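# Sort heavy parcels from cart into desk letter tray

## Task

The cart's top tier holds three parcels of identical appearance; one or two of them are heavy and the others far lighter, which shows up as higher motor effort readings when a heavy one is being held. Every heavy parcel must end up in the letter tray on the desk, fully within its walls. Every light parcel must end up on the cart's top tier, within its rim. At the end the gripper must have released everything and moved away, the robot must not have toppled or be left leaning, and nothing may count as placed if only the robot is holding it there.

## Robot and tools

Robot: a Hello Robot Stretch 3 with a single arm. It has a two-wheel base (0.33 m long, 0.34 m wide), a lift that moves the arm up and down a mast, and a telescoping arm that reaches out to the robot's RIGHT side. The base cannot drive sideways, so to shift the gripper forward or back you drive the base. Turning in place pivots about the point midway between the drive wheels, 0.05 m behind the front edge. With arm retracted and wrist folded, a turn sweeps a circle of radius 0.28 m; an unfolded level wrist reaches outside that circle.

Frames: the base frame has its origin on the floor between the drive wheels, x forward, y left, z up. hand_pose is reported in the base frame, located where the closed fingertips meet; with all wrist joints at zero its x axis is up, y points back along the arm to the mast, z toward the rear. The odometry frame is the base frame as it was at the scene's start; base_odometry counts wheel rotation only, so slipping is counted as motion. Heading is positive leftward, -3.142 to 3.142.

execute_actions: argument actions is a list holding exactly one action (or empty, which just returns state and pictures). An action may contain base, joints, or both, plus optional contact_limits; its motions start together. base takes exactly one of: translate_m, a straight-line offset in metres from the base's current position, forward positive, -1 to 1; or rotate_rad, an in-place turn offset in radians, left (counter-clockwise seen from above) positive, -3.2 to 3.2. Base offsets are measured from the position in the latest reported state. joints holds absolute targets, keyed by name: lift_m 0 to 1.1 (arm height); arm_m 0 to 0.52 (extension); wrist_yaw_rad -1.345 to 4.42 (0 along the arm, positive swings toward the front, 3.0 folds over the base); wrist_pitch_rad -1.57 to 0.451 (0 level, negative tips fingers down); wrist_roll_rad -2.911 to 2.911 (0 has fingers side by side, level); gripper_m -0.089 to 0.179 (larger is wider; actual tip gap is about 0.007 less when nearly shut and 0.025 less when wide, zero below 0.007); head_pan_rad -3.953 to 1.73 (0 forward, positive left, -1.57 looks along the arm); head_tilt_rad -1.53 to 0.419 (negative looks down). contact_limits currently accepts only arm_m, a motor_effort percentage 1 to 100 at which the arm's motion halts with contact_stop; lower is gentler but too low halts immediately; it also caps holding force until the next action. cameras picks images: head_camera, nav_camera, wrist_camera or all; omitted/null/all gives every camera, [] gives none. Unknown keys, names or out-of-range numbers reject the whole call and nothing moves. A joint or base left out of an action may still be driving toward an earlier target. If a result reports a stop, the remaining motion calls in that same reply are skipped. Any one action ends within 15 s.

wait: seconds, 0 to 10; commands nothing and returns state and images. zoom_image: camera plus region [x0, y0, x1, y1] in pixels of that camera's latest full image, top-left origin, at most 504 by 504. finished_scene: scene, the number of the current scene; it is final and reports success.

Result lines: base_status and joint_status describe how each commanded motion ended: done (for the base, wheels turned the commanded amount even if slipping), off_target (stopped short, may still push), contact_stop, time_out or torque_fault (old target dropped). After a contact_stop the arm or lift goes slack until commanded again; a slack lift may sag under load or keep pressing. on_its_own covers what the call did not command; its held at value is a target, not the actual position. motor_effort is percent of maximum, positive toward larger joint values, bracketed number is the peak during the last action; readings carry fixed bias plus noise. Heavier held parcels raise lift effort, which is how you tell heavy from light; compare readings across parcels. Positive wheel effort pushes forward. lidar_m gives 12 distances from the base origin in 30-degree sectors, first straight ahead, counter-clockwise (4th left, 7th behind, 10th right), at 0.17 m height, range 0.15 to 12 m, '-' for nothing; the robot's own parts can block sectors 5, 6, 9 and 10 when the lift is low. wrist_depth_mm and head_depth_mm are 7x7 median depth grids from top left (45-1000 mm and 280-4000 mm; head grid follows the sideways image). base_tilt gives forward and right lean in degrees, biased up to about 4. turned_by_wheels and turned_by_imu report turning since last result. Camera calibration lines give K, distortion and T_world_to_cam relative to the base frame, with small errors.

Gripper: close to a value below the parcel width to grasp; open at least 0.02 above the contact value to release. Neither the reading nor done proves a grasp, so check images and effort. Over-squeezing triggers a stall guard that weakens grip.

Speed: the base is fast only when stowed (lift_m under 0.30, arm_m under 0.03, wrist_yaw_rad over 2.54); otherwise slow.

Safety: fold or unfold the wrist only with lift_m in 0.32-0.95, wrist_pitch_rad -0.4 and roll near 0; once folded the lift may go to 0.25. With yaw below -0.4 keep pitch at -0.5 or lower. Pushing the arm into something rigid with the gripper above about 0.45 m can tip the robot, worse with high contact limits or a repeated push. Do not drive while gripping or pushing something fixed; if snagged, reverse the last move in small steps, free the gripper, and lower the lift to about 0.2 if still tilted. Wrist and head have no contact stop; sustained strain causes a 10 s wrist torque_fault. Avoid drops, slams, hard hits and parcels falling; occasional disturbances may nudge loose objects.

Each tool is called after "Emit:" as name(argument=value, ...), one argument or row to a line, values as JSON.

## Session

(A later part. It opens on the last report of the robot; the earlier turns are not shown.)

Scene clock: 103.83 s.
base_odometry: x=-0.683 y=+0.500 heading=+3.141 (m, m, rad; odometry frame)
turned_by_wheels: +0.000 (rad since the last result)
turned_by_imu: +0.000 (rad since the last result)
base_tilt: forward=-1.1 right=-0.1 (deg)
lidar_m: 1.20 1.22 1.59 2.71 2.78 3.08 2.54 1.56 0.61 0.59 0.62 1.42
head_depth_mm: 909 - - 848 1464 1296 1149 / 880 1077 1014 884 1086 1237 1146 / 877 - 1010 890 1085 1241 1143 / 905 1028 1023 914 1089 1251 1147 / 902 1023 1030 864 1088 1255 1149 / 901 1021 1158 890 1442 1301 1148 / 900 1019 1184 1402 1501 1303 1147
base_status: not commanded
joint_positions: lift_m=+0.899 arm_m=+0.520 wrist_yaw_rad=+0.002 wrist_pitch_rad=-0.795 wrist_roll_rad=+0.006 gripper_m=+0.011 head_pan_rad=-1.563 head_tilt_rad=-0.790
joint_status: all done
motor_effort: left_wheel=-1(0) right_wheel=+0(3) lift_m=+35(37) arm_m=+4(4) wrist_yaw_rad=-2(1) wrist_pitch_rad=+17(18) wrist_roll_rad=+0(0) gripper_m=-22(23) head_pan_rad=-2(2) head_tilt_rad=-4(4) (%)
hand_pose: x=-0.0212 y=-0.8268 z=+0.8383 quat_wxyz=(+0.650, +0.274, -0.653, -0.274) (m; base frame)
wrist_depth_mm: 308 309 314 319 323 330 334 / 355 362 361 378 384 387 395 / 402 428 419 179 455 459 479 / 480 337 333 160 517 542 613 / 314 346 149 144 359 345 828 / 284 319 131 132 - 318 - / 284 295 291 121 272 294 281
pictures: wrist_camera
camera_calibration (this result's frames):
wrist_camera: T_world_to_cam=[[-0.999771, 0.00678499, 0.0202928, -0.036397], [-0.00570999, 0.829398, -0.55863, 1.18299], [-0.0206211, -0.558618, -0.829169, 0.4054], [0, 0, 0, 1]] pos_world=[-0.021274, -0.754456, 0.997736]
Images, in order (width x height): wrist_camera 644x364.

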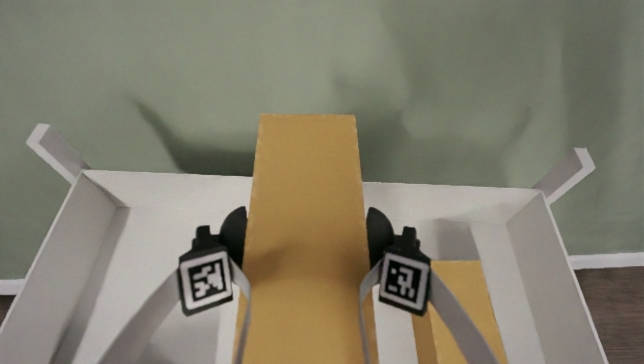

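Emit:
execute_actions(
  actions=[
    {"joints":{"arm_m":0.0,"wrist_pitch_rad":-1.2,"lift_m":0.95}},
  ],
  cameras=[],
)

Emit:
execute_actions(
  actions=[
    {"base":{"rotate_rad":2.62},"joints":{"head_pan_rad":0,"head_tilt_rad":-0.3}},
  ],
  cameras=[],
)

Emit:
execute_actions(
  actions=[
    {"base":{"translate_m":1.0}},
  ],
  cameras=[],
)

Emit:
execute_actions(
  actions=[
    {"base":{"translate_m":1.0}},
  ],
  cameras=["head_camera","wrist_camera"],
)

Scene clock: 112.10 s.
base_odometry: x=-0.683 y=+0.500 heading=+3.141 (m, m, rad; odometry frame)
turned_by_wheels: +0.000 (rad since the last result)
turned_by_imu: +0.002 (rad since the last result)
base_tilt: forward=-1.0 right=-0.2 (deg)
lidar_m: 1.20 1.22 1.59 2.71 2.78 3.08 2.54 1.56 0.61 0.59 0.62 1.42
head_depth_mm: 908 1034 1169 - - - - / 907 1032 1027 884 - - - / 906 1030 1030 888 - - - / 903 1029 1027 917 1090 1242 1120 / 906 1030 1032 863 1095 1253 1144 / 902 1024 1164 891 1443 1298 1150 / 900 1024 1184 1403 1509 1300 1145
base_status: not commanded
joint_positions: lift_m=+0.949 arm_m=+0.002 wrist_yaw_rad=+0.002 wrist_pitch_rad=-1.217 wrist_roll_rad=+0.006 gripper_m=+0.011 head_pan_rad=-1.563 head_tilt_rad=-0.790
joint_status: all done
joint sent to its limit — the command would take arm_m past its lower limit, so that joint was sent only as far as its limit.
motor_effort: left_wheel=-1(1) right_wheel=+0(0) lift_m=+35(38) arm_m=-4(1) wrist_yaw_rad=-2(2) wrist_pitch_rad=+6(16) wrist_roll_rad=+0(0) gripper_m=-22(23) head_pan_rad=-2(3) head_tilt_rad=-4(4) (%)
hand_pose: x=-0.0215 y=-0.2134 z=+0.8395 quat_wxyz=(+0.579, +0.403, -0.581, -0.405) (m; base frame)
wrist_depth_mm: - - 671 683 690 - - / - - 954 919 - - - / - - - 177 - - - / 995 - - 158 - - - / 999 997 148 144 - - - / 959 969 131 132 - - - / 939 923 958 122 971 - 995
pictures: none
No camera images: the call's "cameras" was empty. Leave "cameras" out to get every camera's image.

Scene clock: 117.23 s.
base_odometry: x=-0.683 y=+0.500 heading=-0.522 (m, m, rad; odometry frame)
turned_by_wheels: +2.620 (rad since the last result)
turned_by_imu: +2.633 (rad since the last result)
base_tilt: forward=-1.0 right=-0.2 (deg)
lidar_m: 3.08 2.55 1.59 0.61 0.60 0.62 1.40 1.20 1.22 1.57 2.71 2.54
head_depth_mm: 2958 3051 3208 3282 2594 1922 1523 / 3282 3403 3593 3622 2597 1931 1530 / 3184 3380 3507 3748 2587 1929 1528 / 2998 3177 3325 3419 2597 1934 1523 / 2838 2973 3072 3278 2643 1923 1519 / 2688 2828 2896 3118 2600 1921 1512 / 2529 2676 2729 2931 2533 1916 1519
base_status: done
joint_positions: lift_m=+0.949 arm_m=+0.002 wrist_yaw_rad=+0.002 wrist_pitch_rad=-1.217 wrist_roll_rad=+0.006 gripper_m=+0.011 head_pan_rad=-0.007 head_tilt_rad=-0.310
joint_status: all done
motor_effort: left_wheel=-3(9) right_wheel=+2(7) lift_m=+35(35) arm_m=-4(4) wrist_yaw_rad=-1(1) wrist_pitch_rad=+6(6) wrist_roll_rad=+0(0) gripper_m=-21(21) head_pan_rad=+2(30) head_tilt_rad=+4(23) (%)
hand_pose: x=-0.0215 y=-0.2134 z=+0.8395 quat_wxyz=(+0.579, +0.403, -0.581, -0.405) (m; base frame)
wrist_depth_mm: - - - - - - - / - - - - - - - / - - - 176 - - - / - - - 158 - - - / 987 970 149 144 - - - / 988 990 131 132 - - - / 927 956 963 121 974 976 -
pictures: none
No camera images: the call's "cameras" was empty. Leave "cameras" out to get every camera's image.

Scene clock: 128.30 s.
base_odometry: x=+0.184 y=+0.001 heading=-0.522 (m, m, rad; odometry frame)
turned_by_wheels: +0.000 (rad since the last result)
turned_by_imu: +0.006 (rad since the last result)
base_tilt: forward=-1.0 right=-0.2 (deg)
lidar_m: 2.10 1.65 2.18 1.69 1.60 1.24 2.14 2.01 2.04 2.29 1.86 2.01
head_depth_mm: 2408 2478 2571 2677 2608 1926 1524 / 2456 2604 2731 2921 2621 1913 1521 / 2306 2434 2519 2768 2486 1920 1525 / 2167 2274 2321 2505 2492 1926 1525 / 2041 2147 2215 2388 2498 1919 1524 / 1931 2032 2062 2246 2341 1927 1518 / 1837 1926 1965 2081 2215 1918 1523
base_status: done
joint_positions: lift_m=+0.949 arm_m=+0.002 wrist_yaw_rad=+0.002 wrist_pitch_rad=-1.217 wrist_roll_rad=+0.006 gripper_m=+0.011 head_pan_rad=-0.007 head_tilt_rad=-0.310
joint_status: not commanded
motor_effort: left_wheel=-3(4) right_wheel=+2(6) lift_m=+35(35) arm_m=-4(4) wrist_yaw_rad=-2(1) wrist_pitch_rad=+6(6) wrist_roll_rad=+0(0) gripper_m=-23(22) head_pan_rad=+3(2) head_tilt_rad=+3(4) (%)
hand_pose: x=-0.0215 y=-0.2134 z=+0.8395 quat_wxyz=(+0.579, +0.403, -0.581, -0.405) (m; base frame)
wrist_depth_mm: - - - - - - - / - - - - - - - / - - - 176 - - - / 999 - - 158 - - - / 945 996 148 144 - - - / 948 962 131 133 - - 998 / 930 947 929 121 993 - 990
pictures: none
No camera images: the call's "cameras" was empty. Leave "cameras" out to get every camera's image.

Scene clock: 139.37 s.
base_odometry: x=+1.050 y=-0.498 heading=-0.522 (m, m, rad; odometry frame)
turned_by_wheels: +0.000 (rad since the last result)
turned_by_imu: +0.006 (rad since the last result)
base_tilt: forward=-1.0 right=-0.2 (deg)
lidar_m: 1.10 1.30 0.97 1.75 2.15 2.17 2.26 2.82 2.45 1.54 1.31 1.65
head_depth_mm: 1593 1715 1827 1891 2001 1922 1520 / 1489 1585 1691 1147 814 1930 1518 / 1406 1482 1563 1146 769 1290 1368 / 1317 1387 1462 1146 729 1743 1489 / 1238 1304 1377 1144 726 1626 1528 / 1180 1231 1296 1145 729 603 1519 / 1115 1163 1229 1146 728 578 1471
base_status: done
joint_positions: lift_m=+0.949 arm_m=+0.002 wrist_yaw_rad=+0.002 wrist_pitch_rad=-1.217 wrist_roll_rad=+0.006 gripper_m=+0.011 head_pan_rad=-0.007 head_tilt_rad=-0.310
joint_status: not commanded
motor_effort: left_wheel=-3(4) right_wheel=+1(5) lift_m=+35(35) arm_m=-4(4) wrist_yaw_rad=-1(2) wrist_pitch_rad=+6(6) wrist_roll_rad=+0(0) gripper_m=-21(22) head_pan_rad=+3(3) head_tilt_rad=+3(4) (%)
hand_pose: x=-0.0215 y=-0.2134 z=+0.8395 quat_wxyz=(+0.579, +0.403, -0.581, -0.405) (m; base frame)
wrist_depth_mm: - - - - - - - / - - - - - - - / - - - 176 - - - / - - - 158 - - - / 976 993 148 144 - - - / 946 948 131 132 - - - / 922 953 956 122 979 - -
pictures: head_camera (sideways: a quarter turn clockwise sets it upright), wrist_camera
camera_calibration (this result's frames):
head_camera: T_world_to_cam=[[-0.299968, -0.0225445, -0.953683, 1.26863], [-0.00577276, 0.999745, -0.0218176, 0.0313792], [0.953932, -0.0010392, -0.300021, 0.345323], [0, 0, 0, 1]] pos_world=[0.0513143, -0.00241182, 1.31416]
wrist_camera: T_world_to_cam=[[-0.99975, -0.00160834, 0.0222793, -0.0443185], [-0.00538939, 0.985306, -0.170712, 0.382523], [-0.0216774, -0.170789, -0.985069, 0.962625], [0, 0, 0, 1]] pos_world=[-0.0213786, -0.212568, 1.01454]
Images, in order (width x height): head_camera 896x504, wrist_camera 644x364.

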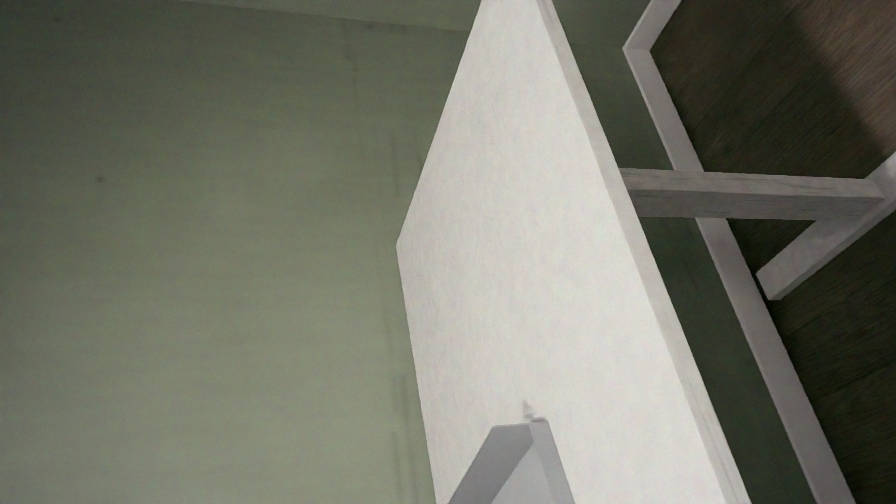

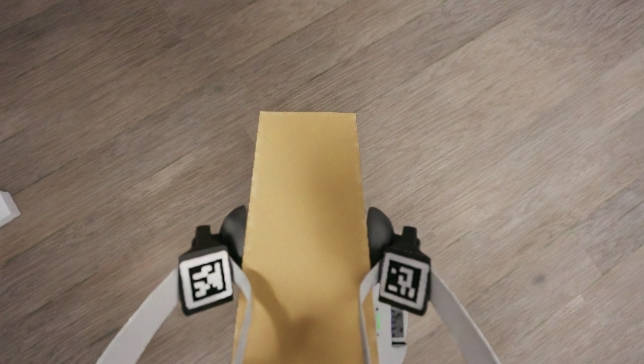

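Emit:
execute_actions(
  actions=[
    {"base":{"rotate_rad":2.08},"joints":{"head_pan_rad":-1.4,"head_tilt_rad":-0.7}},
  ],
  cameras=["head_camera","nav_camera"],
)

Scene clock: 144.67 s.
base_odometry: x=+1.050 y=-0.498 heading=+1.558 (m, m, rad; odometry frame)
turned_by_wheels: +2.080 (rad since the last result)
turned_by_imu: +2.090 (rad since the last result)
base_tilt: forward=-1.0 right=-0.2 (deg)
lidar_m: 2.11 2.16 2.16 2.82 2.52 1.54 1.57 1.65 1.09 1.31 0.97 1.70
head_depth_mm: 1080 899 680 1558 1674 - - / 1091 953 681 1582 1667 - - / 1105 902 683 1602 1622 1361 1211 / 1111 963 683 1636 1620 1372 1186 / 1128 964 683 1658 1621 1370 1191 / 1136 964 684 1685 1615 1370 1187 / 1146 965 684 1176 1351 1348 1190
base_status: done
joint_positions: lift_m=+0.949 arm_m=+0.002 wrist_yaw_rad=+0.002 wrist_pitch_rad=-1.217 wrist_roll_rad=+0.006 gripper_m=+0.011 head_pan_rad=-1.393 head_tilt_rad=-0.691
joint_status: all done
motor_effort: left_wheel=-3(9) right_wheel=+2(5) lift_m=+35(35) arm_m=-4(4) wrist_yaw_rad=-1(1) wrist_pitch_rad=+6(6) wrist_roll_rad=+0(0) gripper_m=-21(22) head_pan_rad=-2(29) head_tilt_rad=-3(22) (%)
hand_pose: x=-0.0215 y=-0.2134 z=+0.8395 quat_wxyz=(+0.579, +0.404, -0.581, -0.405) (m; base frame)
wrist_depth_mm: - - - - - - - / - - - - - - - / - - - 176 - - - / - - - 159 - - - / 981 - 148 144 - - - / 987 978 131 132 - - - / 974 956 940 121 960 - 989
pictures: head_camera (sideways: a quarter turn clockwise sets it upright), nav_camera (sideways: a quarter turn counterclockwise sets it upright)
camera_calibration (this result's frames):
head_camera: T_world_to_cam=[[-0.13626, 0.619035, -0.773453, 1.03256], [0.980392, 0.196449, -0.0154878, 0.0171136], [0.142357, -0.760397, -0.633665, 0.784406], [0, 0, 0, 1]] pos_world=[0.0122526, -0.0460909, 1.29595]
nav_camera: T_world_to_cam=[[0.0921038, -0.658718, 0.746731, -0.93782], [-0.981571, -0.186161, -0.0431492, 0.109344], [0.167435, -0.728996, -0.663725, 0.821316], [0, 0, 0, 1]] pos_world=[0.0561882, 0.00133261, 1.25015]
Images, in order (width x height): head_camera 896x504, nav_camera 672x504.

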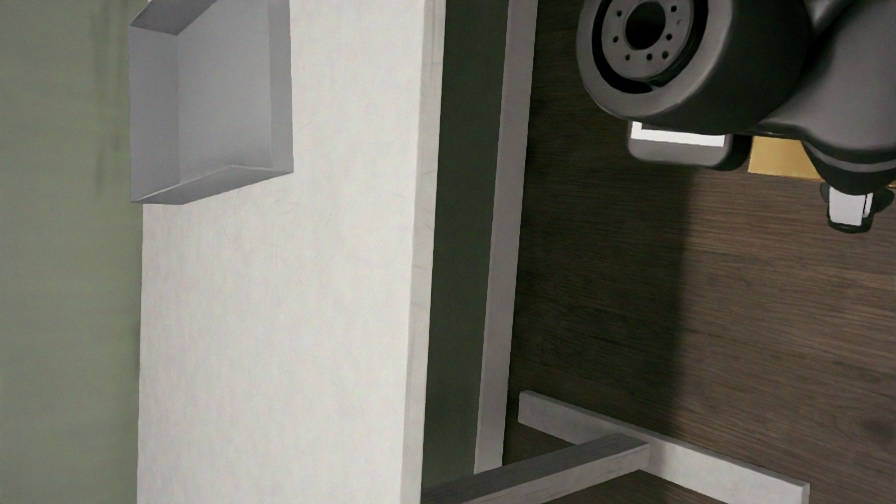

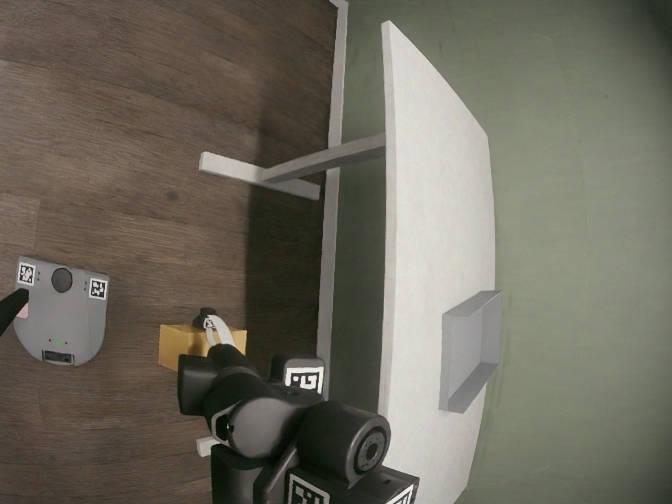

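Emit:
execute_actions(
  actions=[
    {"base":{"translate_m":-0.09},"joints":{"lift_m":1.1,"head_pan_rad":-1.57,"head_tilt_rad":-0.45}},
  ],
  cameras=[],
)

Emit:
execute_actions(
  actions=[
    {"joints":{"wrist_pitch_rad":-0.5,"arm_m":0.1}},
  ],
  cameras=["head_camera","wrist_camera"],
)

Scene clock: 151.27 s.
base_odometry: x=+1.049 y=-0.588 heading=+1.558 (m, m, rad; odometry frame)
turned_by_wheels: +0.000 (rad since the last result)
turned_by_imu: +0.001 (rad since the last result)
base_tilt: forward=-1.0 right=-0.2 (deg)
lidar_m: 2.20 2.23 2.31 2.81 2.39 1.46 1.22 1.56 1.05 1.31 1.03 1.72
head_depth_mm: 1104 - - - - - - / 1098 - - - - - - / 1092 - - 785 - - - / 1099 1185 1087 774 617 1634 - / 1093 1177 1062 759 618 1627 1354 / 1088 1171 1225 782 617 1624 1350 / 1080 1163 1216 784 618 1601 1347
base_status: done
joint_positions: lift_m=+1.099 arm_m=+0.002 wrist_yaw_rad=+0.002 wrist_pitch_rad=-1.217 wrist_roll_rad=+0.006 gripper_m=+0.011 head_pan_rad=-1.563 head_tilt_rad=-0.458
joint_status: all done
motor_effort: left_wheel=-2(9) right_wheel=+2(3) lift_m=+35(37) arm_m=-4(4) wrist_yaw_rad=-2(1) wrist_pitch_rad=+6(6) wrist_roll_rad=+0(0) gripper_m=-22(22) head_pan_rad=-2(12) head_tilt_rad=+3(16) (%)
hand_pose: x=-0.0215 y=-0.2134 z=+0.9895 quat_wxyz=(+0.579, +0.404, -0.581, -0.405) (m; base frame)
wrist_depth_mm: - - - - - - - / - - - - - - - / - - - 176 - - - / - - - 158 - - - / - - 148 143 - - - / - - 131 132 - - - / - - - 122 - - -
pictures: none
No camera images: the call's "cameras" was empty. Leave "cameras" out to get every camera's image.

Scene clock: 153.23 s.
base_odometry: x=+1.049 y=-0.588 heading=+1.558 (m, m, rad; odometry frame)
turned_by_wheels: +0.000 (rad since the last result)
turned_by_imu: +0.001 (rad since the last result)
base_tilt: forward=-1.1 right=-0.2 (deg)
lidar_m: 2.19 2.22 2.31 2.81 2.40 1.46 1.22 1.55 1.05 1.31 1.03 1.72
head_depth_mm: - - - - 645 1595 1353 / 1102 - - - 1596 1639 1346 / 1092 - - - 1605 1633 1350 / 1101 1184 1076 822 616 1637 1348 / 1092 1178 1065 758 617 1628 1349 / 1087 1169 1219 779 619 1617 1356 / 1081 1161 1215 783 618 1599 1353
base_status: not commanded
joint_positions: lift_m=+1.099 arm_m=+0.100 wrist_yaw_rad=+0.002 wrist_pitch_rad=-0.562 wrist_roll_rad=+0.006 gripper_m=+0.011 head_pan_rad=-1.563 head_tilt_rad=-0.458
joint_status: wrist_pitch_rad off_target (ended at -0.562, target -0.500); the others done
motor_effort: left_wheel=-2(2) right_wheel=+2(1) lift_m=+35(35) arm_m=+4(4) wrist_yaw_rad=-2(1) wrist_pitch_rad=+23(21) wrist_roll_rad=+0(0) gripper_m=-20(22) head_pan_rad=-2(3) head_tilt_rad=+3(3) (%)
hand_pose: x=-0.0212 y=-0.4486 z=+1.0813 quat_wxyz=(+0.678, +0.196, -0.681, -0.196) (m; base frame)
wrist_depth_mm: 706 710 672 705 775 778 982 / 541 543 553 542 580 595 602 / 438 445 443 179 460 471 482 / 367 379 367 160 393 391 392 / 319 322 149 145 342 344 354 / 296 299 131 132 - - - / - - - 121 - - -
pictures: head_camera (sideways: a quarter turn clockwise sets it upright), wrist_camera
camera_calibration (this result's frames):
head_camera: T_world_to_cam=[[-0.0280609, 0.437192, -0.89893, 1.19551], [0.999526, 0.0236693, -0.0196896, 0.0224725], [0.0126689, -0.899057, -0.437649, 0.530169], [0, 0, 0, 1]] pos_world=[0.00436862, -0.046547, 1.30715]
wrist_camera: T_world_to_cam=[[-0.999776, 0.0115716, 0.0177129, -0.0389399], [-0.00519008, 0.677474, -0.735529, 1.12821], [-0.0205113, -0.735456, -0.677262, 0.574556], [0, 0, 0, 1]] pos_world=[-0.0212908, -0.341323, 1.21965]
Images, in order (width x height): head_camera 896x504, wrist_camera 644x364.

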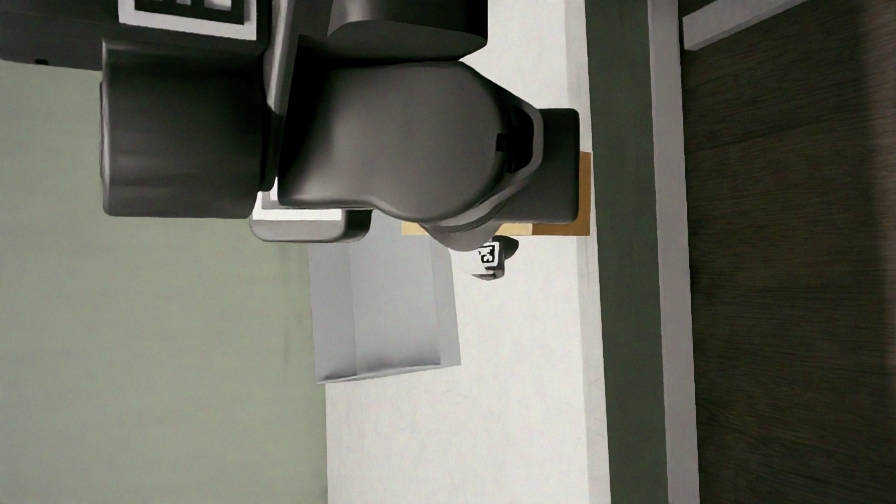

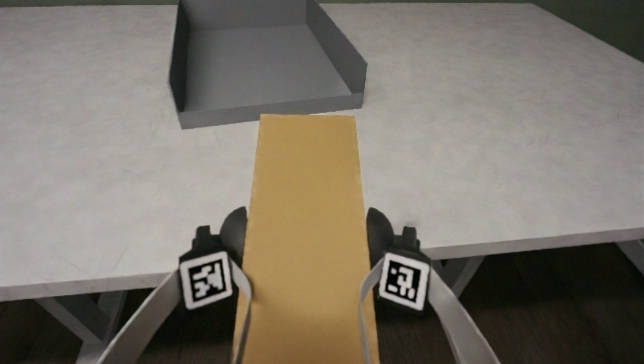

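Emit:
execute_actions(
  actions=[
    {"base":{"rotate_rad":0.8},"joints":{"wrist_pitch_rad":-1.0,"arm_m":0.0}},
  ],
  cameras=[],
)

Emit:
execute_actions(
  actions=[
    {"base":{"translate_m":-0.2}},
  ],
  cameras=[],
)

Emit:
execute_actions(
  actions=[
    {"base":{"rotate_rad":-0.55},"joints":{"wrist_pitch_rad":-0.6}},
  ],
  cameras=[],
)

Emit:
execute_actions(
  actions=[
    {"base":{"translate_m":0.055},"joints":{"arm_m":0.2}},
  ],
  cameras=["head_camera","wrist_camera"],
)

Scene clock: 160.63 s.
base_odometry: x=+1.049 y=-0.588 heading=+2.358 (m, m, rad; odometry frame)
turned_by_wheels: +0.800 (rad since the last result)
turned_by_imu: +0.804 (rad since the last result)
base_tilt: forward=-1.0 right=-0.2 (deg)
lidar_m: 2.23 2.83 2.81 1.87 1.47 1.22 1.05 1.05 1.31 1.03 2.22 2.20
head_depth_mm: 1188 - - - - - - / 1270 - - - - - - / 1368 - - - - - - / 1496 1607 1694 828 2005 1686 - / 1626 1766 1915 878 2069 1635 1345 / 1790 1958 2159 2402 2071 1641 1352 / 1978 2182 2376 2532 2070 1636 1348
base_status: done
joint_positions: lift_m=+1.099 arm_m=+0.002 wrist_yaw_rad=+0.001 wrist_pitch_rad=-1.030 wrist_roll_rad=+0.006 gripper_m=+0.011 head_pan_rad=-1.563 head_tilt_rad=-0.458
joint_status: all done
joint sent to its limit — the command would take arm_m past its lower limit, so that joint was sent only as far as its limit.
motor_effort: left_wheel=-3(10) right_wheel=+2(6) lift_m=+35(35) arm_m=-4(7) wrist_yaw_rad=+0(1) wrist_pitch_rad=+11(23) wrist_roll_rad=+0(0) gripper_m=-23(22) head_pan_rad=-2(3) head_tilt_rad=+2(2) (%)
hand_pose: x=-0.0215 y=-0.2585 z=+1.0062 quat_wxyz=(+0.614, +0.347, -0.617, -0.349) (m; base frame)
wrist_depth_mm: - - - - - - 296 / - - - - - - - / - - - 177 - - - / - - - 160 - - - / - - 149 144 - - - / - - 131 132 - - - / - - - 121 - - -
pictures: none
No camera images: the call's "cameras" was empty. Leave "cameras" out to get every camera's image.

Scene clock: 163.90 s.
base_odometry: x=+1.191 y=-0.729 heading=+2.357 (m, m, rad; odometry frame)
turned_by_wheels: +0.000 (rad since the last result)
turned_by_imu: +0.000 (rad since the last result)
base_tilt: forward=-1.0 right=-0.2 (deg)
lidar_m: 2.42 2.96 2.93 1.43 1.08 1.38 1.45 0.86 1.18 1.03 2.10 2.35
head_depth_mm: 1062 - - - - - - / 1142 - - - - - - / 1237 - - - - - - / 1345 1449 1259 831 645 1431 - / 1470 1581 1656 785 1257 1585 1315 / 1608 1757 1896 784 2076 1639 1351 / 1796 1964 2181 878 2078 1647 1351
base_status: done
joint_positions: lift_m=+1.099 arm_m=+0.002 wrist_yaw_rad=+0.001 wrist_pitch_rad=-1.030 wrist_roll_rad=+0.006 gripper_m=+0.011 head_pan_rad=-1.563 head_tilt_rad=-0.458
joint_status: not commanded
motor_effort: left_wheel=-2(9) right_wheel=+1(3) lift_m=+35(35) arm_m=-4(4) wrist_yaw_rad=+0(1) wrist_pitch_rad=+11(11) wrist_roll_rad=+0(0) gripper_m=-22(21) head_pan_rad=-2(2) head_tilt_rad=+2(3) (%)
hand_pose: x=-0.0215 y=-0.2585 z=+1.0062 quat_wxyz=(+0.614, +0.347, -0.617, -0.349) (m; base frame)
wrist_depth_mm: - - - - 284 291 294 / - - - - 290 270 274 / - - - 178 - 270 257 / - - - 159 - - 248 / - - 148 144 - - - / - - 131 131 - - - / - - - 122 - - -
pictures: none
No camera images: the call's "cameras" was empty. Leave "cameras" out to get every camera's image.

Scene clock: 165.77 s.
base_odometry: x=+1.191 y=-0.729 heading=+1.808 (m, m, rad; odometry frame)
turned_by_wheels: -0.550 (rad since the last result)
turned_by_imu: -0.551 (rad since the last result)
base_tilt: forward=-1.1 right=-0.2 (deg)
lidar_m: 2.35 2.43 2.96 2.94 1.43 1.08 1.38 1.47 0.86 1.18 1.03 2.03
head_depth_mm: 946 - - - - - - / 963 - - - - - - / 983 - - - - - - / 1006 1086 1138 779 594 476 1345 / 1022 1105 1159 756 570 1499 1356 / 1042 1129 1181 782 570 1497 1358 / 1060 1152 1206 784 569 1542 1356
base_status: done
joint_positions: lift_m=+1.099 arm_m=+0.002 wrist_yaw_rad=+0.001 wrist_pitch_rad=-0.657 wrist_roll_rad=+0.006 gripper_m=+0.011 head_pan_rad=-1.563 head_tilt_rad=-0.458
joint_status: wrist_pitch_rad off_target (ended at -0.657, target -0.600)
motor_effort: left_wheel=+3(9) right_wheel=-2(7) lift_m=+35(35) arm_m=-3(4) wrist_yaw_rad=-1(0) wrist_pitch_rad=+21(19) wrist_roll_rad=+0(0) gripper_m=-22(23) head_pan_rad=-2(2) head_tilt_rad=+2(2) (%)
hand_pose: x=-0.0215 y=-0.3353 z=+1.0627 quat_wxyz=(+0.668, +0.228, -0.671, -0.229) (m; base frame)
wrist_depth_mm: 543 547 530 567 572 600 618 / 448 450 438 446 470 478 491 / 380 386 382 179 395 402 407 / 324 331 323 159 341 346 349 / - 304 149 144 306 305 306 / - - 131 132 - 293 283 / - - - 121 - - -
pictures: none
No camera images: the call's "cameras" was empty. Leave "cameras" out to get every camera's image.

Scene clock: 168.47 s.
base_odometry: x=+1.178 y=-0.675 heading=+1.808 (m, m, rad; odometry frame)
turned_by_wheels: +0.000 (rad since the last result)
turned_by_imu: +0.001 (rad since the last result)
base_tilt: forward=-1.0 right=-0.2 (deg)
lidar_m: 2.30 2.38 2.96 2.93 1.46 1.13 1.43 0.92 0.90 1.19 1.00 2.05
head_depth_mm: 939 - - 744 569 477 1358 / 961 - - 749 570 492 1354 / 992 - - 481 548 493 1350 / 1012 1090 1147 740 570 1501 1347 / 1033 1115 1167 743 570 1501 1347 / 1051 1135 1192 785 569 1543 1347 / 1068 1159 1218 781 569 1505 1348
base_status: done
joint_positions: lift_m=+1.099 arm_m=+0.200 wrist_yaw_rad=+0.001 wrist_pitch_rad=-0.656 wrist_roll_rad=+0.006 gripper_m=+0.011 head_pan_rad=-1.563 head_tilt_rad=-0.458
joint_status: all done
motor_effort: left_wheel=+1(8) right_wheel=-2(5) lift_m=+35(35) arm_m=+4(4) wrist_yaw_rad=+0(1) wrist_pitch_rad=+21(21) wrist_roll_rad=+0(0) gripper_m=-22(22) head_pan_rad=-2(2) head_tilt_rad=+2(3) (%)
hand_pose: x=-0.0215 y=-0.5328 z=+1.0627 quat_wxyz=(+0.668, +0.228, -0.671, -0.229) (m; base frame)
wrist_depth_mm: 533 554 526 524 534 593 602 / 436 452 435 460 444 476 490 / 373 379 356 178 380 388 402 / 327 330 296 159 335 331 349 / 287 289 149 145 306 301 307 / 259 261 131 132 - 271 274 / 233 234 232 121 237 243 244
pictures: head_camera (sideways: a quarter turn clockwise sets it upright), wrist_camera
camera_calibration (this result's frames):
head_camera: T_world_to_cam=[[-0.0279967, 0.436947, -0.899051, 1.19567], [0.999529, 0.0235212, -0.019694, 0.0224782], [0.0125416, -0.89918, -0.4374, 0.529846], [0, 0, 0, 1]] pos_world=[0.00436197, -0.0465453, 1.30716]
wrist_camera: T_world_to_cam=[[-0.99976, 0.0110575, 0.018896, -0.0394243], [-0.00440255, 0.74392, -0.668255, 1.13557], [-0.0214463, -0.668178, -0.743693, 0.606428], [0, 0, 0, 1]] pos_world=[-0.0214098, -0.439138, 1.21059]
Images, in order (width x height): head_camera 896x504, wrist_camera 644x364.

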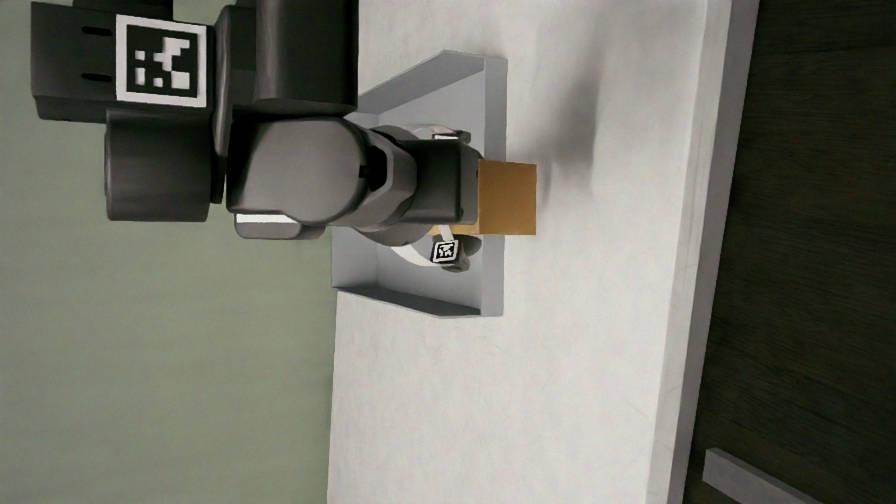

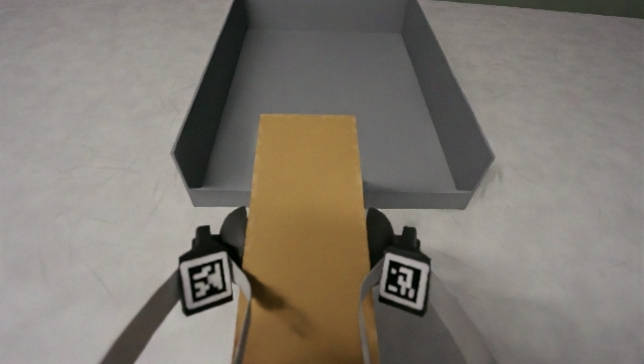

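Emit:
execute_actions(
  actions=[
    {"joints":{"arm_m":0.48}},
  ],
  cameras=["head_camera"],
)

Emit:
execute_actions(
  actions=[
    {"joints":{"lift_m":1.06,"wrist_pitch_rad":-0.76}},
  ],
  cameras=["head_camera","wrist_camera"],
)

Scene clock: 173.33 s.
base_odometry: x=+1.178 y=-0.675 heading=+1.808 (m, m, rad; odometry frame)
turned_by_wheels: +0.000 (rad since the last result)
turned_by_imu: +0.001 (rad since the last result)
base_tilt: forward=-1.0 right=-0.2 (deg)
lidar_m: 2.30 2.38 2.95 2.92 1.46 1.13 1.43 0.92 0.90 1.19 1.00 2.04
head_depth_mm: 946 1047 1091 744 569 477 1350 / 967 1055 1099 751 570 493 1356 / 988 - 978 778 570 493 1350 / 1014 1091 1140 779 570 1504 1355 / 1026 1113 1164 745 569 1498 1350 / 1048 1136 1190 784 570 1541 1351 / 1068 1156 1219 782 570 1505 1356
base_status: not commanded
joint_positions: lift_m=+1.099 arm_m=+0.480 wrist_yaw_rad=+0.001 wrist_pitch_rad=-0.656 wrist_roll_rad=+0.006 gripper_m=+0.011 head_pan_rad=-1.563 head_tilt_rad=-0.458
joint_status: all done
motor_effort: left_wheel=+1(2) right_wheel=-2(2) lift_m=+35(35) arm_m=+4(4) wrist_yaw_rad=+0(0) wrist_pitch_rad=+21(21) wrist_roll_rad=+0(0) gripper_m=-21(21) head_pan_rad=-2(3) head_tilt_rad=+3(2) (%)
hand_pose: x=-0.0215 y=-0.8129 z=+1.0628 quat_wxyz=(+0.668, +0.227, -0.671, -0.229) (m; base frame)
wrist_depth_mm: 534 531 512 487 471 451 434 / 438 444 451 459 460 488 474 / 372 376 329 179 342 386 404 / 321 321 311 159 336 312 347 / 285 265 149 145 301 262 306 / 255 222 131 132 - 247 269 / 231 223 227 121 233 230 237
pictures: head_camera (sideways: a quarter turn clockwise sets it upright)
camera_calibration (this result's frames):
head_camera: T_world_to_cam=[[-0.0279843, 0.436938, -0.899056, 1.19567], [0.99953, 0.0234929, -0.0196942, 0.0224784], [0.0125163, -0.899185, -0.43739, 0.529833], [0, 0, 0, 1]] pos_world=[0.00436066, -0.0465452, 1.30716]
Images, in order (width x height): head_camera 896x504.

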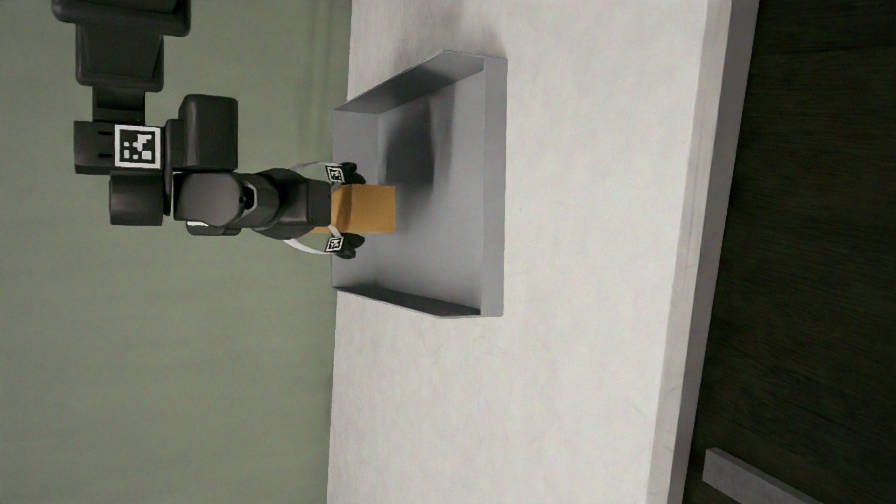

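Scene clock: 174.50 s.
base_odometry: x=+1.178 y=-0.675 heading=+1.808 (m, m, rad; odometry frame)
turned_by_wheels: +0.000 (rad since the last result)
turned_by_imu: +0.000 (rad since the last result)
base_tilt: forward=-1.0 right=-0.1 (deg)
lidar_m: 2.30 2.38 2.95 2.92 1.46 1.13 1.43 0.92 0.90 1.19 1.00 2.04
head_depth_mm: 961 - 1099 745 569 476 1357 / 981 1064 1095 750 570 492 1351 / 995 - 974 739 570 492 1348 / 1013 1093 1148 740 570 1499 1346 / 1027 1116 1167 743 570 1497 1348 / 1051 1139 1188 784 569 1543 1346 / 1070 1159 1216 783 569 1504 1346
base_status: not commanded
joint_positions: lift_m=+1.060 arm_m=+0.480 wrist_yaw_rad=+0.001 wrist_pitch_rad=-0.805 wrist_roll_rad=+0.006 gripper_m=+0.011 head_pan_rad=-1.563 head_tilt_rad=-0.458
joint_status: all done
motor_effort: left_wheel=+0(1) right_wheel=-2(2) lift_m=+21(31) arm_m=+3(4) wrist_yaw_rad=+0(0) wrist_pitch_rad=+17(21) wrist_roll_rad=+0(0) gripper_m=-21(22) head_pan_rad=-2(3) head_tilt_rad=+2(3) (%)
hand_pose: x=-0.0215 y=-0.7848 z=+0.9975 quat_wxyz=(+0.649, +0.276, -0.652, -0.278) (m; base frame)
wrist_depth_mm: 321 307 286 288 287 274 355 / 284 239 287 286 293 250 305 / 253 204 253 178 262 247 260 / 223 204 226 160 234 234 185 / 156 200 149 144 216 216 167 / 149 187 131 132 - 197 166 / 148 174 174 122 179 182 165
pictures: head_camera (sideways: a quarter turn clockwise sets it upright), wrist_camera
camera_calibration (this result's frames):
head_camera: T_world_to_cam=[[-0.0279843, 0.436937, -0.899056, 1.19567], [0.99953, 0.023493, -0.0196942, 0.0224784], [0.0125164, -0.899185, -0.43739, 0.529833], [0, 0, 0, 1]] pos_world=[0.00436066, -0.0465452, 1.30716]
wrist_camera: T_world_to_cam=[[-0.999758, 0.0082547, 0.0204134, -0.0391541], [-0.00435225, 0.8347, -0.550687, 1.23336], [-0.0215848, -0.550642, -0.834462, 0.572287], [0, 0, 0, 1]] pos_world=[-0.021424, -0.714037, 1.15755]
Images, in order (width x height): head_camera 896x504, wrist_camera 644x364.

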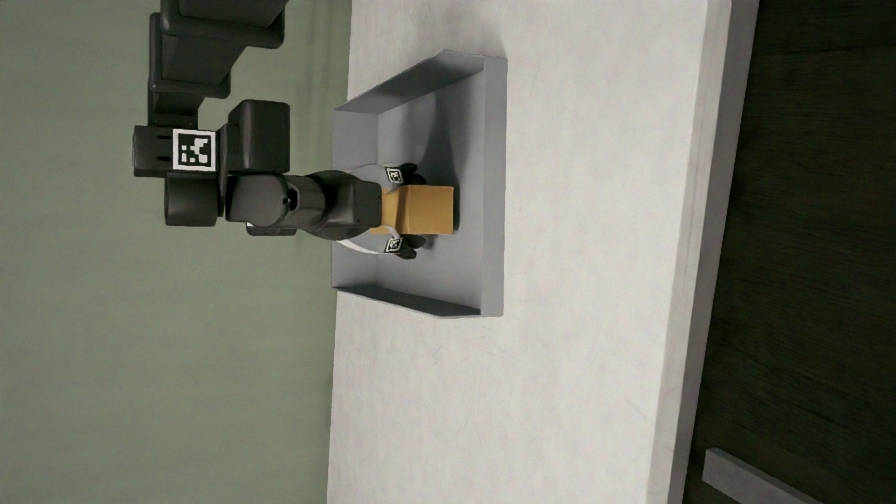

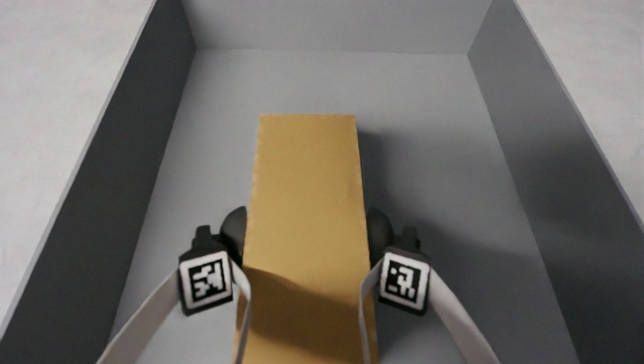

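Emit:
execute_actions(
  actions=[
    {"joints":{"arm_m":0.51,"lift_m":1.065}},
  ],
  cameras=[],
)

Emit:
execute_actions(
  actions=[
    {"joints":{"gripper_m":0.1}},
  ],
  cameras=[],
)

Emit:
execute_actions(
  actions=[
    {"joints":{"lift_m":1.1,"wrist_pitch_rad":-0.3}},
  ],
  cameras=[],
)

Emit:
execute_actions(
  actions=[
    {"joints":{"arm_m":0.0}},
  ],
  cameras=["head_camera"],
)

Scene clock: 177.00 s.
base_odometry: x=+1.178 y=-0.675 heading=+1.808 (m, m, rad; odometry frame)
turned_by_wheels: +0.000 (rad since the last result)
turned_by_imu: +0.001 (rad since the last result)
base_tilt: forward=-1.0 right=-0.1 (deg)
lidar_m: 2.30 2.38 2.95 2.93 1.46 1.13 1.43 0.92 0.89 1.19 1.00 2.04
head_depth_mm: 958 - 1094 744 569 477 1352 / 980 1060 1106 751 570 492 1356 / 999 - 979 751 570 493 1346 / 1013 1094 1147 754 569 1504 1349 / 1034 1112 1161 743 569 1502 1343 / 1045 1135 1186 784 569 1549 1349 / 1067 1163 1213 784 569 1500 1352
base_status: not commanded
joint_positions: lift_m=+1.064 arm_m=+0.510 wrist_yaw_rad=+0.001 wrist_pitch_rad=-0.806 wrist_roll_rad=+0.006 gripper_m=+0.011 head_pan_rad=-1.563 head_tilt_rad=-0.458
joint_status: all done
motor_effort: left_wheel=+1(2) right_wheel=-2(2) lift_m=+35(36) arm_m=+4(9) wrist_yaw_rad=+0(0) wrist_pitch_rad=+17(17) wrist_roll_rad=+0(0) gripper_m=-23(22) head_pan_rad=-2(2) head_tilt_rad=+3(2) (%)
hand_pose: x=-0.0215 y=-0.8146 z=+1.0016 quat_wxyz=(+0.649, +0.277, -0.652, -0.278) (m; base frame)
wrist_depth_mm: 325 311 256 254 256 255 359 / 290 240 283 285 287 248 312 / 258 202 260 177 266 248 270 / 228 204 230 159 240 232 184 / 157 205 148 145 222 217 167 / 148 190 132 132 - 203 167 / 148 178 178 121 182 187 165
pictures: none
No camera images: the call's "cameras" was empty. Leave "cameras" out to get every camera's image.

Scene clock: 178.53 s.
base_odometry: x=+1.178 y=-0.675 heading=+1.808 (m, m, rad; odometry frame)
turned_by_wheels: +0.000 (rad since the last result)
turned_by_imu: +0.000 (rad since the last result)
base_tilt: forward=-1.0 right=-0.2 (deg)
lidar_m: 2.30 2.38 2.95 2.93 1.46 1.13 1.43 0.92 0.90 1.19 1.00 2.04
head_depth_mm: 962 - 1092 744 570 477 1354 / 979 1059 1109 750 570 493 1351 / 998 - 975 752 569 492 1356 / 1014 1098 1145 762 570 1508 1351 / 1028 1116 1166 745 570 1497 1347 / 1051 1135 1189 782 570 1542 1351 / 1067 1159 1215 784 570 1501 1351
base_status: not commanded
joint_positions: lift_m=+1.065 arm_m=+0.510 wrist_yaw_rad=+0.001 wrist_pitch_rad=-0.774 wrist_roll_rad=+0.006 gripper_m=+0.100 head_pan_rad=-1.563 head_tilt_rad=-0.458
joint_status: all done
motor_effort: left_wheel=+2(2) right_wheel=-3(2) lift_m=+32(35) arm_m=+4(4) wrist_yaw_rad=+0(1) wrist_pitch_rad=+5(17) wrist_roll_rad=+0(0) gripper_m=+2(95) head_pan_rad=-2(2) head_tilt_rad=+2(2) (%)
hand_pose: x=-0.0215 y=-0.8209 z=+1.0070 quat_wxyz=(+0.653, +0.266, -0.656, -0.268) (m; base frame)
wrist_depth_mm: 353 356 262 262 263 374 386 / 307 264 284 289 288 266 331 / 270 222 273 278 281 250 291 / 242 204 244 185 251 242 248 / 212 190 218 166 231 224 175 / 148 177 195 152 204 209 167 / - 182 183 140 190 192 166
pictures: none
No camera images: the call's "cameras" was empty. Leave "cameras" out to get every camera's image.

Scene clock: 179.67 s.
base_odometry: x=+1.178 y=-0.675 heading=+1.808 (m, m, rad; odometry frame)
turned_by_wheels: +0.000 (rad since the last result)
turned_by_imu: +0.000 (rad since the last result)
base_tilt: forward=-1.0 right=-0.2 (deg)
lidar_m: 2.30 2.38 2.96 2.92 1.46 1.13 1.43 0.92 0.90 1.19 1.00 2.05
head_depth_mm: 946 1048 1095 744 570 477 1351 / 966 1059 1104 750 569 493 1349 / 988 - 978 760 569 493 1350 / 1012 1090 987 772 570 1504 1352 / 1034 1114 1169 744 569 1499 1352 / 1052 1137 1187 784 570 1546 1349 / 1068 1156 1214 783 570 1501 1346
base_status: not commanded
joint_positions: lift_m=+1.100 arm_m=+0.510 wrist_yaw_rad=+0.001 wrist_pitch_rad=-0.320 wrist_roll_rad=+0.006 gripper_m=+0.100 head_pan_rad=-1.563 head_tilt_rad=-0.458
joint_status: all done
motor_effort: left_wheel=+1(2) right_wheel=-2(2) lift_m=+32(33) arm_m=+4(4) wrist_yaw_rad=-1(1) wrist_pitch_rad=+7(9) wrist_roll_rad=+0(0) gripper_m=-1(0) head_pan_rad=-2(3) head_tilt_rad=+2(3) (%)
hand_pose: x=-0.0214 y=-0.8902 z=+1.1349 quat_wxyz=(+0.696, +0.113, -0.700, -0.113) (m; base frame)
wrist_depth_mm: 461 448 426 415 399 389 374 / 499 477 460 452 433 413 399 / 551 524 503 492 467 445 431 / 585 567 552 529 507 480 466 / 440 464 449 457 482 470 482 / 367 380 317 318 320 384 387 / 321 299 310 315 323 307 325
pictures: none
No camera images: the call's "cameras" was empty. Leave "cameras" out to get every camera's image.

Scene clock: 184.57 s.
base_odometry: x=+1.178 y=-0.675 heading=+1.808 (m, m, rad; odometry frame)
turned_by_wheels: +0.000 (rad since the last result)
turned_by_imu: +0.001 (rad since the last result)
base_tilt: forward=-1.0 right=-0.2 (deg)
lidar_m: 2.30 2.38 2.95 2.92 1.46 1.13 1.43 0.92 0.90 1.19 1.00 2.05
head_depth_mm: 955 - - - - - - / 970 - - - - - - / 990 - - - - - 1302 / 1012 1091 1148 781 549 1504 1354 / 1035 1116 1164 785 570 1502 1348 / 1052 1133 1192 784 570 1540 1353 / 1070 1159 1218 785 569 1510 1353
base_status: not commanded
joint_positions: lift_m=+1.100 arm_m=+0.002 wrist_yaw_rad=+0.001 wrist_pitch_rad=-0.319 wrist_roll_rad=+0.006 gripper_m=+0.100 head_pan_rad=-1.563 head_tilt_rad=-0.458
joint_status: all done
joint sent to its limit — the command would take arm_m past its lower limit, so that joint was sent only as far as its limit.
motor_effort: left_wheel=+2(1) right_wheel=-2(2) lift_m=+32(32) arm_m=-4(2) wrist_yaw_rad=+0(1) wrist_pitch_rad=+7(7) wrist_roll_rad=+0(0) gripper_m=+1(1) head_pan_rad=-2(2) head_tilt_rad=+3(2) (%)
hand_pose: x=-0.0214 y=-0.3829 z=+1.1351 quat_wxyz=(+0.696, +0.112, -0.700, -0.113) (m; base frame)
wrist_depth_mm: 975 952 901 878 829 838 819 / - - 984 933 901 903 864 / 766 782 790 761 791 857 893 / 572 565 547 563 565 598 610 / 446 468 458 465 465 471 479 / 370 383 378 382 381 390 391 / 323 314 323 322 324 329 330
pictures: head_camera (sideways: a quarter turn clockwise sets it upright)
camera_calibration (this result's frames):
head_camera: T_world_to_cam=[[-0.0279842, 0.436913, -0.899068, 1.19569], [0.99953, 0.0234925, -0.0196946, 0.022479], [0.0125165, -0.899197, -0.437365, 0.5298], [0, 0, 0, 1]] pos_world=[0.00436066, -0.0465451, 1.30717]
Images, in order (width x height): head_camera 896x504.

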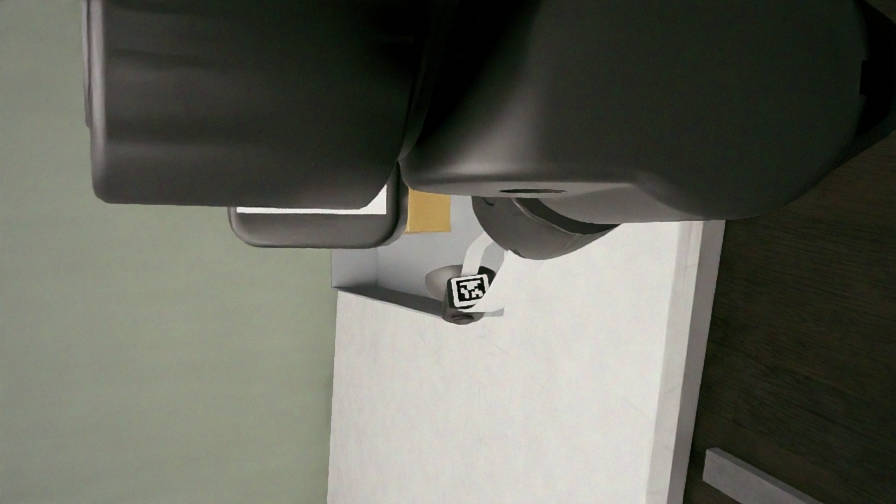

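Parcel is in the tray.

Emit:
finished_scene(
  scene=1,
)

The scene is finished: the task was done.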